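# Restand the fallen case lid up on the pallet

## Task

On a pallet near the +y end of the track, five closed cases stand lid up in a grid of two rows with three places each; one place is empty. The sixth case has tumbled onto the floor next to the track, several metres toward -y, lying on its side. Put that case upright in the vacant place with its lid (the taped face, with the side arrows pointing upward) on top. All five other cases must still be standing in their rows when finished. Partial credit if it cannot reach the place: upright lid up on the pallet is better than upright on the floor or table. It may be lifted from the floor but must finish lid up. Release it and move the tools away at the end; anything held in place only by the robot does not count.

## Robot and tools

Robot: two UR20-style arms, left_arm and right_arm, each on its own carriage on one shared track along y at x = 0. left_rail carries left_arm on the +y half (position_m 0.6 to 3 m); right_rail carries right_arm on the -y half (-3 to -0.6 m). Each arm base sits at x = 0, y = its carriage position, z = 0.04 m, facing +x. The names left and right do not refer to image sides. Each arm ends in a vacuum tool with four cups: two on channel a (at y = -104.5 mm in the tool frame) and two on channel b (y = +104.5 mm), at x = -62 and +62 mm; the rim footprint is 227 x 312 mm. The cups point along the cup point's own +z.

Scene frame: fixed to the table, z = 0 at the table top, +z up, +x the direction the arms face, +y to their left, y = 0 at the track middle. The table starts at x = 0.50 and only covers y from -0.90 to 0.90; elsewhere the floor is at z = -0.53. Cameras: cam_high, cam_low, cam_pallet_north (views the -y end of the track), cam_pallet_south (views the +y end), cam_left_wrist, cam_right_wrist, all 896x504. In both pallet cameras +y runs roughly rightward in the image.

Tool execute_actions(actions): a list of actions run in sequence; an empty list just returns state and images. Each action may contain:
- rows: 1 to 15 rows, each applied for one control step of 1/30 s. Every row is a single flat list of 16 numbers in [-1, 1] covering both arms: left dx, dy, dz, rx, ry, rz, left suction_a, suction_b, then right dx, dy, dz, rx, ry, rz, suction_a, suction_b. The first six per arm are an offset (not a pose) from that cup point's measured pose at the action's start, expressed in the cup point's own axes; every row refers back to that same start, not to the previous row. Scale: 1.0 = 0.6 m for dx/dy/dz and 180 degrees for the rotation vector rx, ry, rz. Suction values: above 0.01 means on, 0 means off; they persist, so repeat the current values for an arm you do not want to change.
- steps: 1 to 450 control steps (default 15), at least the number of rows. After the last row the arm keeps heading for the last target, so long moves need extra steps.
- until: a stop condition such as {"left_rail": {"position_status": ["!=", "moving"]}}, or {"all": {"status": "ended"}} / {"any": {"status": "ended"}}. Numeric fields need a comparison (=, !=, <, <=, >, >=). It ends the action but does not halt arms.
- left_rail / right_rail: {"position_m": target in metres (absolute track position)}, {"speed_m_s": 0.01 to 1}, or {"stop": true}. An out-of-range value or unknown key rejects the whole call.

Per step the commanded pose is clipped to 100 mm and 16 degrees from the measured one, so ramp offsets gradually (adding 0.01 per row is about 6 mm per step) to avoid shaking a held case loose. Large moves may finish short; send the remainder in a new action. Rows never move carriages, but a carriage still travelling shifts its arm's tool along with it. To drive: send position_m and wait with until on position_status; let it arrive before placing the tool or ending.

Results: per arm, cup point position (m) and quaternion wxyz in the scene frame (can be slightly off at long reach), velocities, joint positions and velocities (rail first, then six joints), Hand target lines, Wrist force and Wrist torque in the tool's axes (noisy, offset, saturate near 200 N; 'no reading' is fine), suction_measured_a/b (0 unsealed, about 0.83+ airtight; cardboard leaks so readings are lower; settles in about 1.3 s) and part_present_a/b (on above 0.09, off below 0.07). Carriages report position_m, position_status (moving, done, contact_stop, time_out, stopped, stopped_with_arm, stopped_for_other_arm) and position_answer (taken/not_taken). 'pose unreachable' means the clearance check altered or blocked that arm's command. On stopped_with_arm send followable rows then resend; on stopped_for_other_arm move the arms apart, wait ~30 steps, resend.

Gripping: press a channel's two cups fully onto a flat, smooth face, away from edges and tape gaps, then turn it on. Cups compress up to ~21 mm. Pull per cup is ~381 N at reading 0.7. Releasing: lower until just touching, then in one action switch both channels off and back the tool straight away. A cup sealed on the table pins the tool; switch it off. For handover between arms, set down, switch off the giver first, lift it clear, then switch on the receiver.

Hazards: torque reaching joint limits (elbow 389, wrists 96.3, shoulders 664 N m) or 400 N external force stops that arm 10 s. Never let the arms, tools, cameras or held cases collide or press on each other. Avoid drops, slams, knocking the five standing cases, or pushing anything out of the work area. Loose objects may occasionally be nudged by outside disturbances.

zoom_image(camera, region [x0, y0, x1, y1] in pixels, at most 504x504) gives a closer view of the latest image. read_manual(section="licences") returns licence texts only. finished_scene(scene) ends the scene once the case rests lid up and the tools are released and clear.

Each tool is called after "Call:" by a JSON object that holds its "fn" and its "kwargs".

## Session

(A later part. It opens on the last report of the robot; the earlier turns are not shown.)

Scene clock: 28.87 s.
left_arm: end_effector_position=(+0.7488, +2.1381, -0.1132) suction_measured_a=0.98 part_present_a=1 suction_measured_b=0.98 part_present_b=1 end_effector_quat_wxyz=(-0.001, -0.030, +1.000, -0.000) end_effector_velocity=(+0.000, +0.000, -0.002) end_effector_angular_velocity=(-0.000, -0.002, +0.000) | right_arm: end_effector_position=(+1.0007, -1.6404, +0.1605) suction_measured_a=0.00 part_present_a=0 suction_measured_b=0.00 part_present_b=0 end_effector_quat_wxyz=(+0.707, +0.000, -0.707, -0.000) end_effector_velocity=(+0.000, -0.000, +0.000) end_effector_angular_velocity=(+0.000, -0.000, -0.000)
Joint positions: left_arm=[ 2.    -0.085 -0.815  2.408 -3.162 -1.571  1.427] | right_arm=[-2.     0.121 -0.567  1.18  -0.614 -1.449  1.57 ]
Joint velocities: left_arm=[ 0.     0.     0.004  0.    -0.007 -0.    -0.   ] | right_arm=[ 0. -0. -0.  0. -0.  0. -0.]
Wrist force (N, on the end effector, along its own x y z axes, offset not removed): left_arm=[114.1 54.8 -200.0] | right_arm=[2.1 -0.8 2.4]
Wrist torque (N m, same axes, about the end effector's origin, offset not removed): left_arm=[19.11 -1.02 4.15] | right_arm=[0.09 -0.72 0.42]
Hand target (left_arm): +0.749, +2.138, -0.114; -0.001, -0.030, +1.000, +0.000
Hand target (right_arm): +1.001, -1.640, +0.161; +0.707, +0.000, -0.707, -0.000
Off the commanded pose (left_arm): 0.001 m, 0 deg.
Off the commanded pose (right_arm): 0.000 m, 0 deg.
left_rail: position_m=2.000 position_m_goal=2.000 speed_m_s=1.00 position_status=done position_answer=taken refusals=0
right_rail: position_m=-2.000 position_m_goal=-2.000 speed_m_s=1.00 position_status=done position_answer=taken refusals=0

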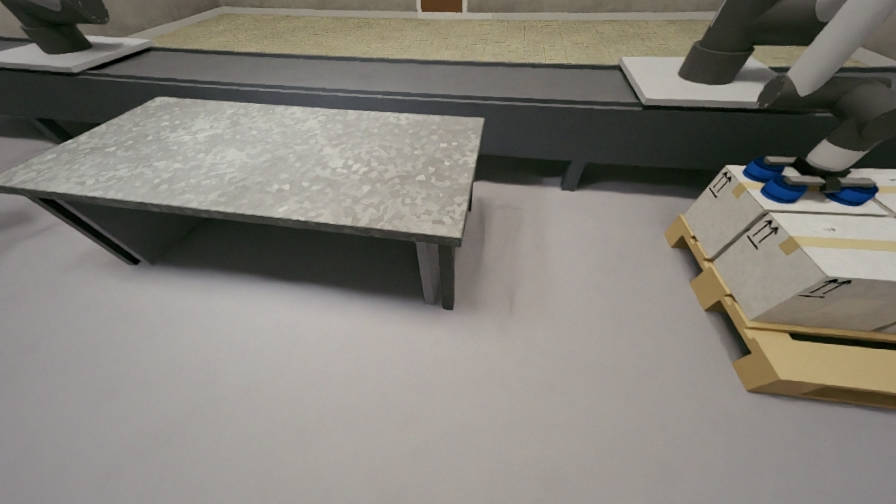

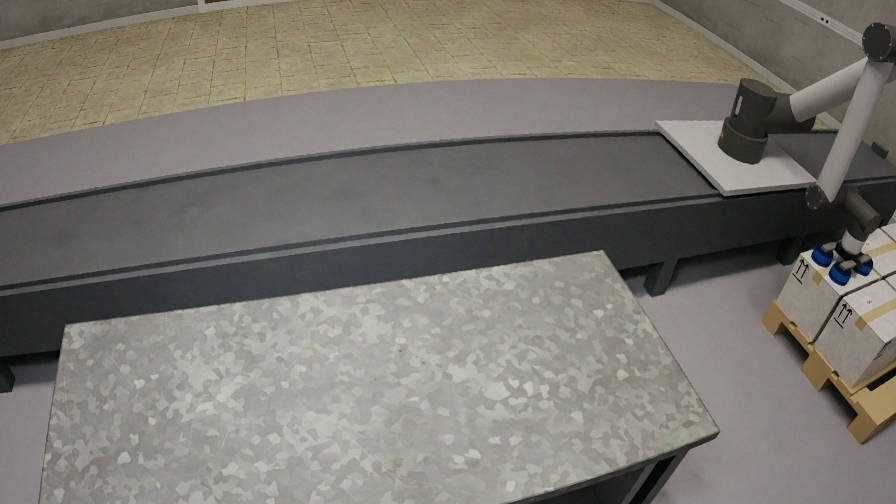

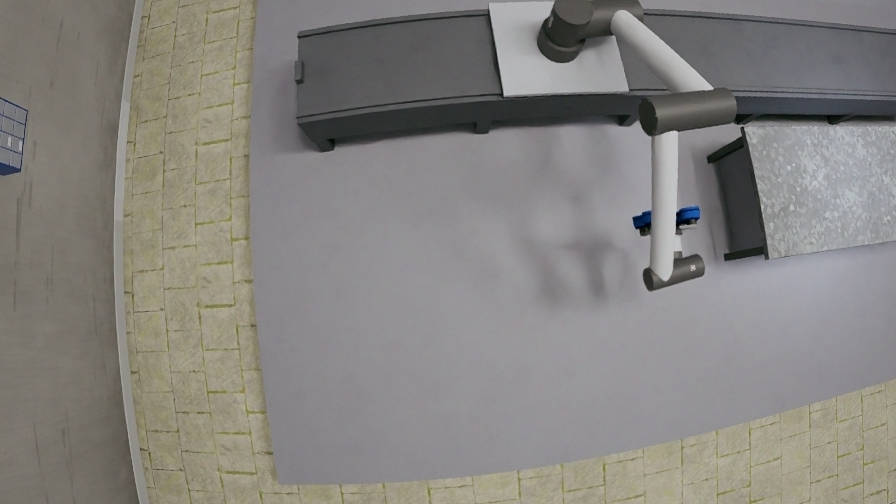

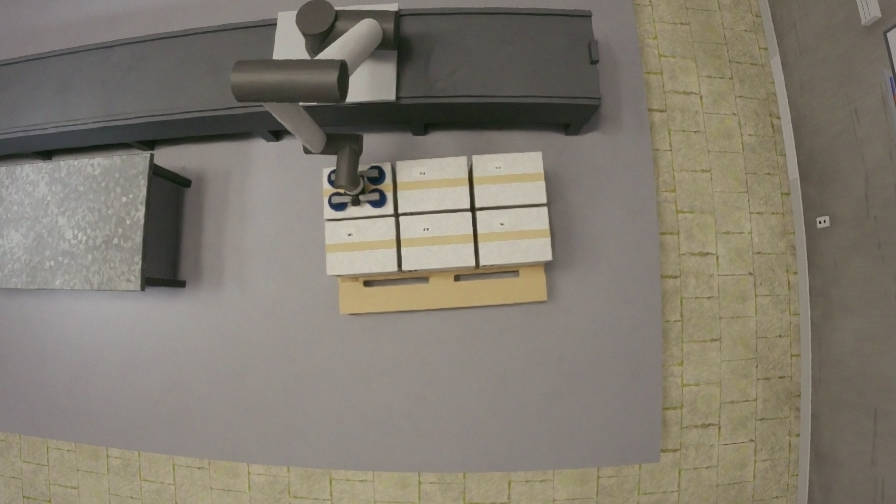

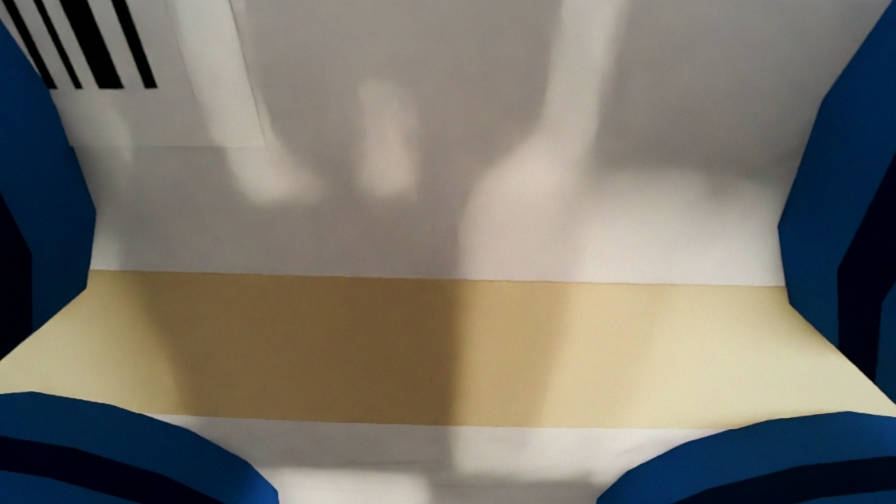

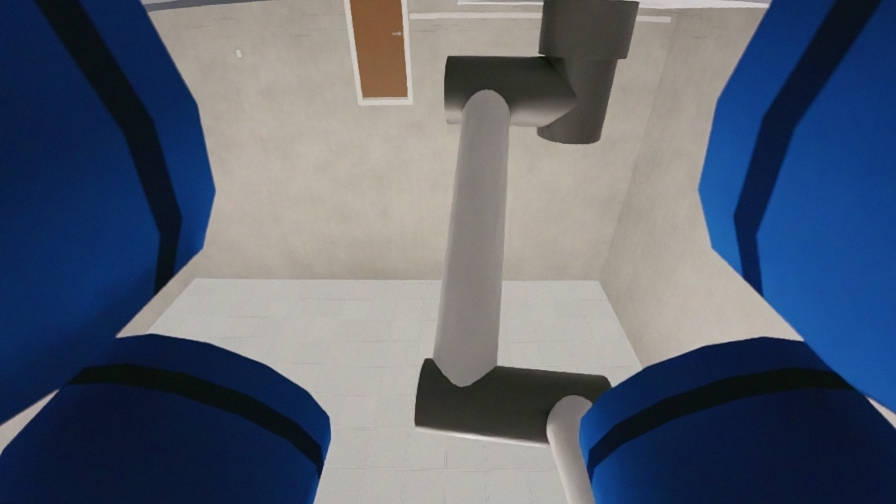

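Call:
{"fn": "execute_actions", "kwargs": {"actions": [{"rows":[[0,0,-0.04,0,0,0,0,0,0,0,0,0,0,0,0,0]],"steps":8}]}}

Scene clock: 38.93 s.
left_arm: end_effector_position=(+0.7491, +2.1381, -0.1124) suction_measured_a=0.98 part_present_a=1 suction_measured_b=0.98 part_present_b=1 end_effector_quat_wxyz=(+0.000, -0.030, +1.000, -0.000) end_effector_velocity=(-0.000, -0.000, -0.000) end_effector_angular_velocity=(+0.000, +0.000, +0.000) | right_arm: end_effector_position=(+1.0007, -1.6404, +0.1605) suction_measured_a=0.00 part_present_a=0 suction_measured_b=0.00 part_present_b=0 end_effector_quat_wxyz=(+0.707, +0.000, -0.707, -0.000) end_effector_velocity=(-0.000, +0.000, -0.000) end_effector_angular_velocity=(-0.000, +0.000, +0.000)
Joint positions: left_arm=[ 2.    -0.085 -0.816  2.408 -3.164 -1.571  1.427] | right_arm=[-2.     0.121 -0.567  1.18  -0.614 -1.449  1.57 ]
Joint velocities: left_arm=[ 0. -0.  0. -0.  0. -0. -0.] | right_arm=[ 0.  0.  0. -0.  0. -0.  0.]
Wrist force (N, on the end effector, along its own x y z axes, offset not removed): left_arm=[-0.4 -2.3 -52.6] | right_arm=[4.0 0.1 -0.8]
Wrist torque (N m, same axes, about the end effector's origin, offset not removed): left_arm=[1.50 -0.09 0.68] | right_arm=[0.29 -0.88 0.21]
Hand target (left_arm): +0.749, +2.138, -0.113; +0.000, -0.030, +1.000, -0.000
Hand target (right_arm): +1.001, -1.640, +0.161; +0.707, +0.000, -0.707, -0.000
Off the commanded pose (left_arm): 0.023 m, 0 deg.
Off the commanded pose (right_arm): 0.000 m, 0 deg.
FORCE FAULT: contact force on the left arm reached its limit, and that arm stopped for 10 seconds. The contact can be on any part of that arm, not only on its tool. That arm ran no command of this call. That arm holds still and accepts commands again. Move the arm away from the contact; if what it grips holds it there, let go first. Pushing or pulling that hard again can fault the arm again.
left_rail: position_m=2.000 position_m_goal=2.000 speed_m_s=1.00 position_status=done position_answer=taken refusals=0
right_rail: position_m=-2.000 position_m_goal=-2.000 speed_m_s=1.00 position_status=done position_answer=taken refusals=0

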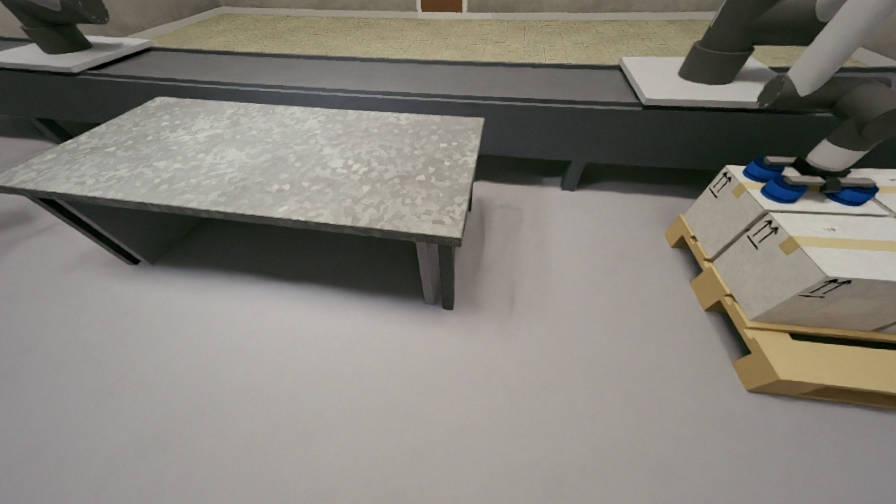

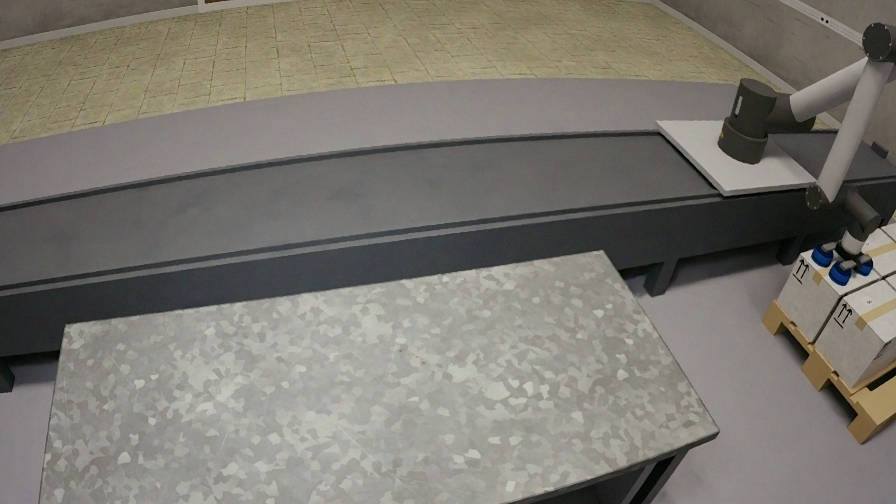

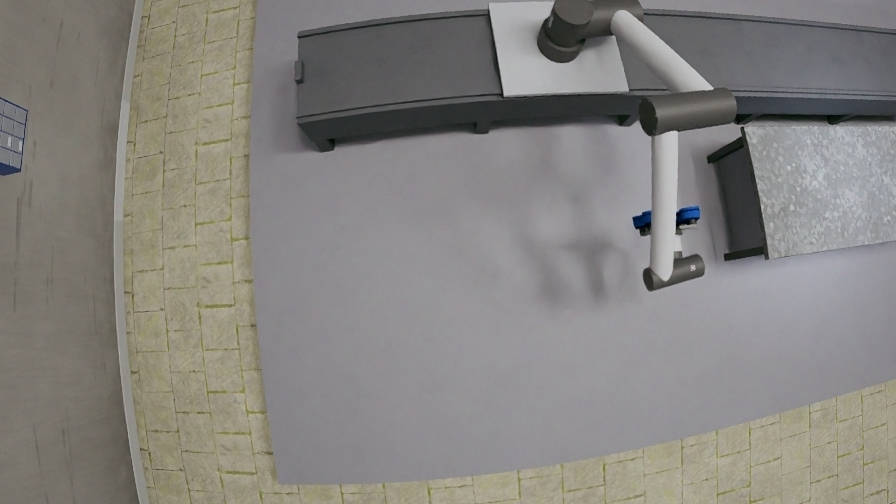

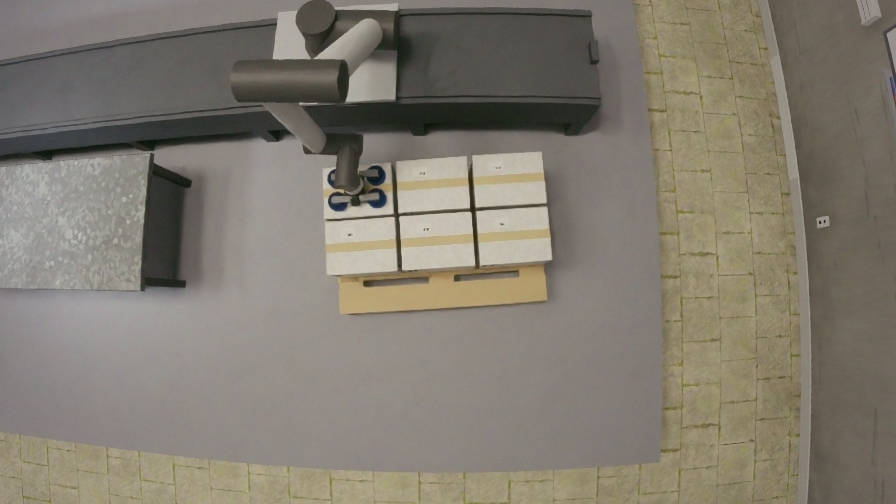

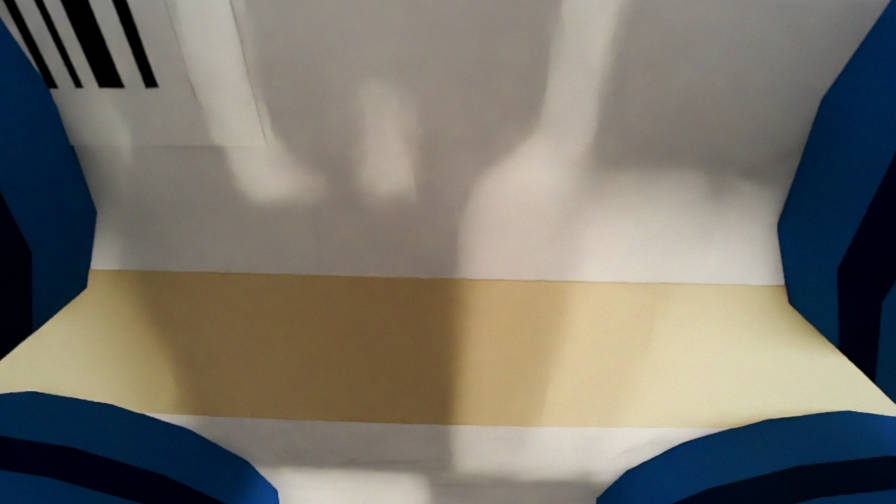

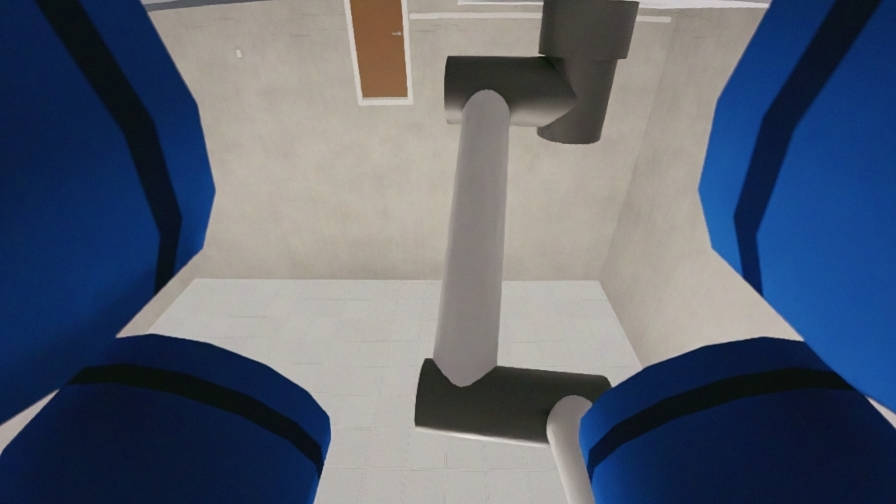

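The left arm pressed too hard at touchdown and took a force fault. It accepts commands again and the case is at pallet level, so I'm releasing it and lifting clear.

Call:
{"fn": "execute_actions", "kwargs": {"actions": [{"rows":[
[0,0,-0.035,0,0,0,0,0,0,0,0,0,0,0,0,0],
[0,0,-0.04,0,0,0,0,0,0,0,0,0,0,0,0,0],
[0,0,-0.04,0,0,0,0,0,0,0,0,0,0,0,0,0],
[0,0,-0.04,0,0,0,0,0,0,0,0,0,0,0,0,0],
[0,0,-0.045,0,0,0,0,0,0,0,0,0,0,0,0,0],
[0,0,-0.05,0,0,0,0,0,0,0,0,0,0,0,0,0],
[0,0,-0.06,0,0,0,0,0,0,0,0,0,0,0,0,0],
[0,0,-0.08,0,0,0,0,0,0,0,0,0,0,0,0,0],
[0,0,-0.11,0,0,0,0,0,0,0,0,0,0,0,0,0],
[0,0,-0.15,0,0,0,0,0,0,0,0,0,0,0,0,0],
[0,0,-0.2,0,0,0,0,0,0,0,0,0,0,0,0,0],
[0,0,-0.27,0,0,0,0,0,0,0,0,0,0,0,0,0],
[0,0,-0.6,0,0,0,0,0,0,0,0,0,0,0,0,0]
],"steps":36}]}}

Scene clock: 40.57 s.
left_arm: end_effector_position=(+0.7490, +2.1383, +0.2373) suction_measured_a=0.00 part_present_a=0 suction_measured_b=0.00 part_present_b=0 end_effector_quat_wxyz=(+0.004, -0.030, +1.000, -0.001) end_effector_velocity=(-0.005, -0.003, +0.078) end_effector_angular_velocity=(+0.002, +0.042, -0.000) | right_arm: end_effector_position=(+1.0007, -1.6404, +0.1605) suction_measured_a=0.00 part_present_a=0 suction_measured_b=0.00 part_present_b=0 end_effector_quat_wxyz=(+0.707, +0.000, -0.707, -0.000) end_effector_velocity=(-0.000, +0.000, -0.000) end_effector_angular_velocity=(-0.000, +0.000, +0.000)
Joint positions: left_arm=[ 2.    -0.084 -1.386  2.351 -2.544 -1.571  1.427] | right_arm=[-2.     0.121 -0.567  1.18  -0.614 -1.449  1.57 ]
Joint velocities: left_arm=[ 0.    -0.005 -0.107 -0.055  0.204 -0.001 -0.004] | right_arm=[ 0.  0.  0. -0.  0. -0. -0.]
Wrist force (N, on the end effector, along its own x y z axes, offset not removed): left_arm=[1.9 0.6 4.3] | right_arm=[4.5 -1.8 0.3]
Wrist torque (N m, same axes, about the end effector's origin, offset not removed): left_arm=[0.42 -0.72 0.66] | right_arm=[0.15 -0.93 0.36]
Hand target (left_arm): +0.748, +2.138, +0.247; +0.001, -0.030, +1.000, -0.000
Hand target (right_arm): +1.001, -1.640, +0.161; +0.707, +0.000, -0.707, -0.000
Off the commanded pose (left_arm): 0.010 m, 0 deg.
Off the commanded pose (right_arm): 0.000 m, 0 deg.
left_rail: position_m=2.000 position_m_goal=2.000 speed_m_s=1.00 position_status=done position_answer=taken refusals=0
right_rail: position_m=-2.000 position_m_goal=-2.000 speed_m_s=1.00 position_status=done position_answer=taken refusals=0

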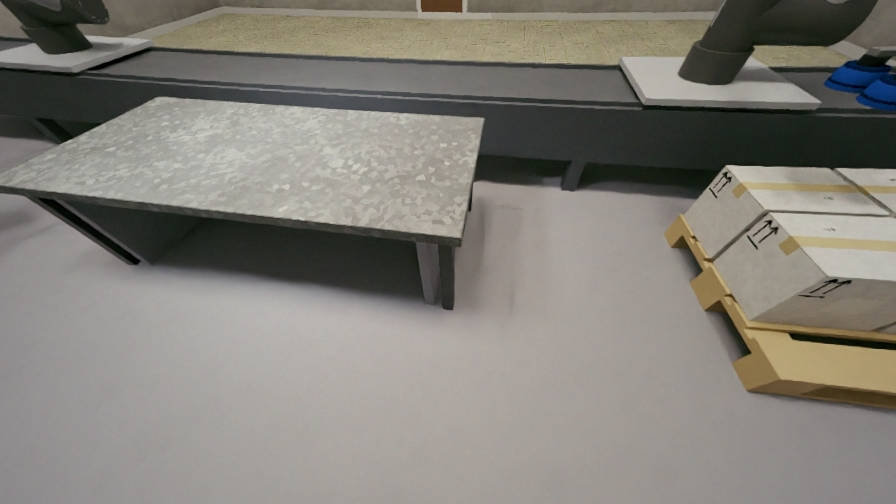

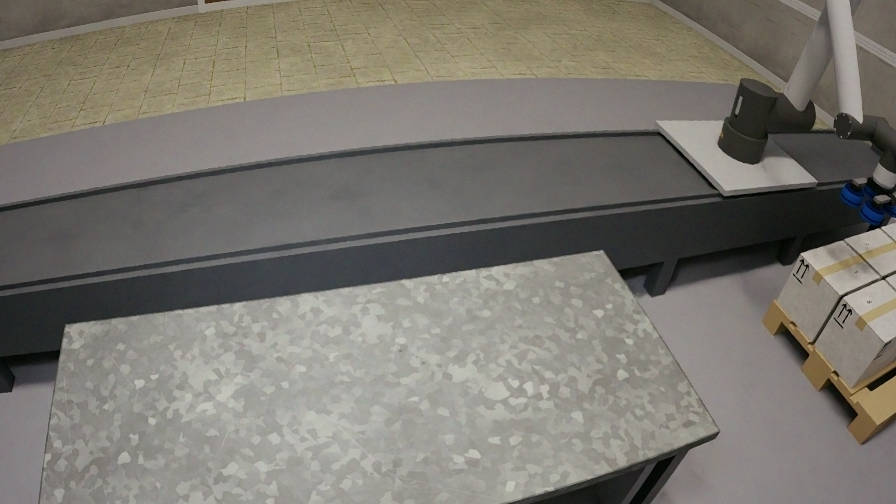

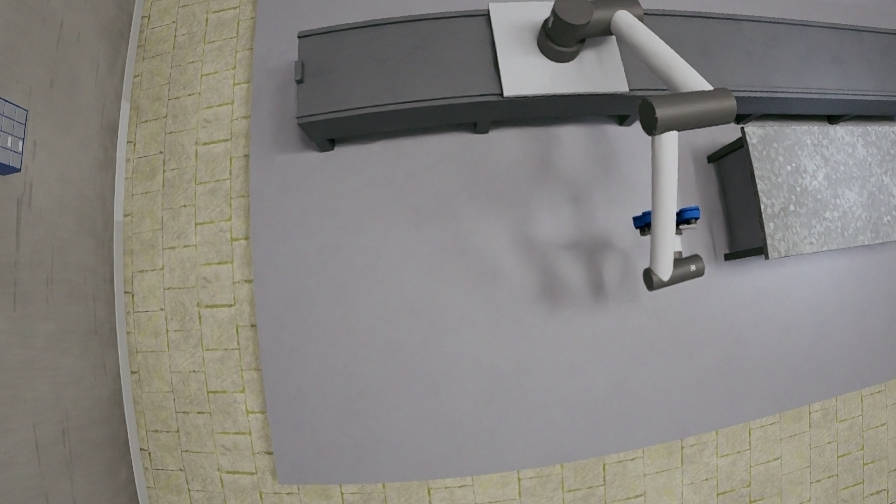

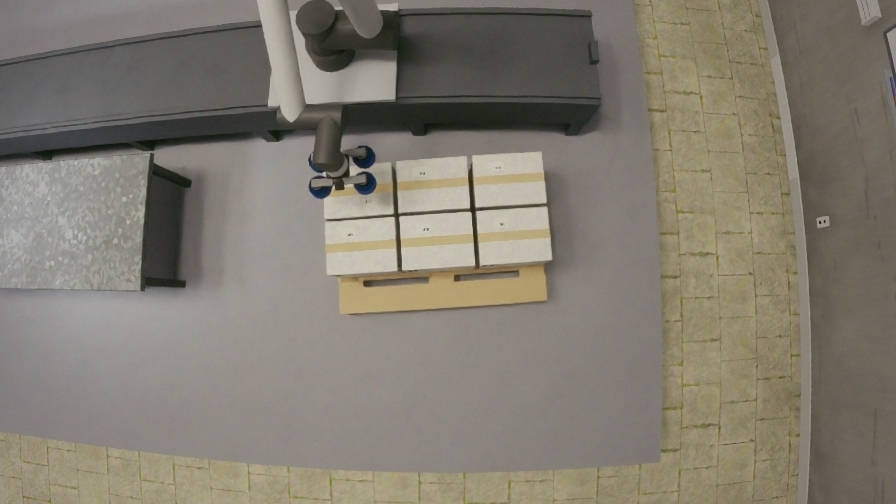

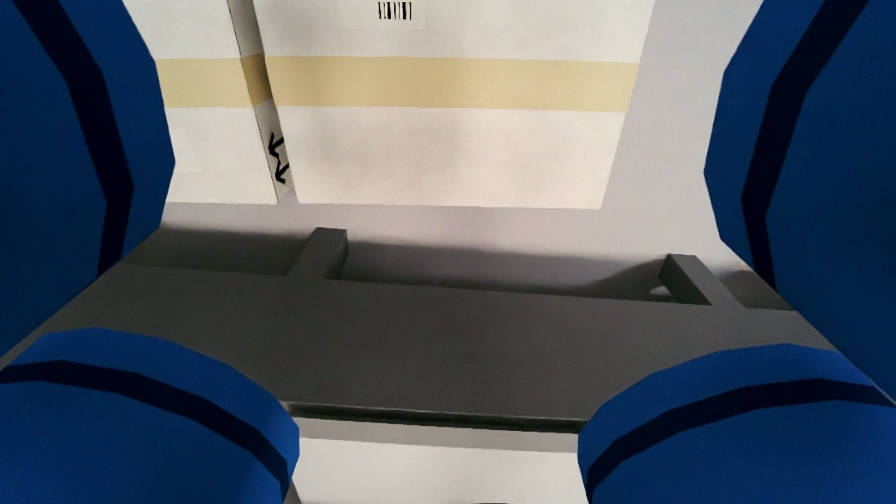

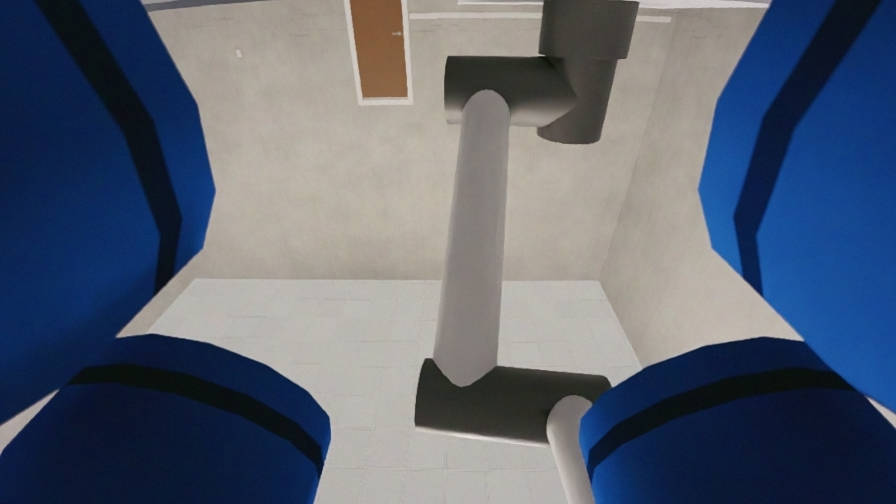

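Call:
{"fn": "finished_scene", "kwargs": {"scene": 2}}

The scene is finished: the task was done.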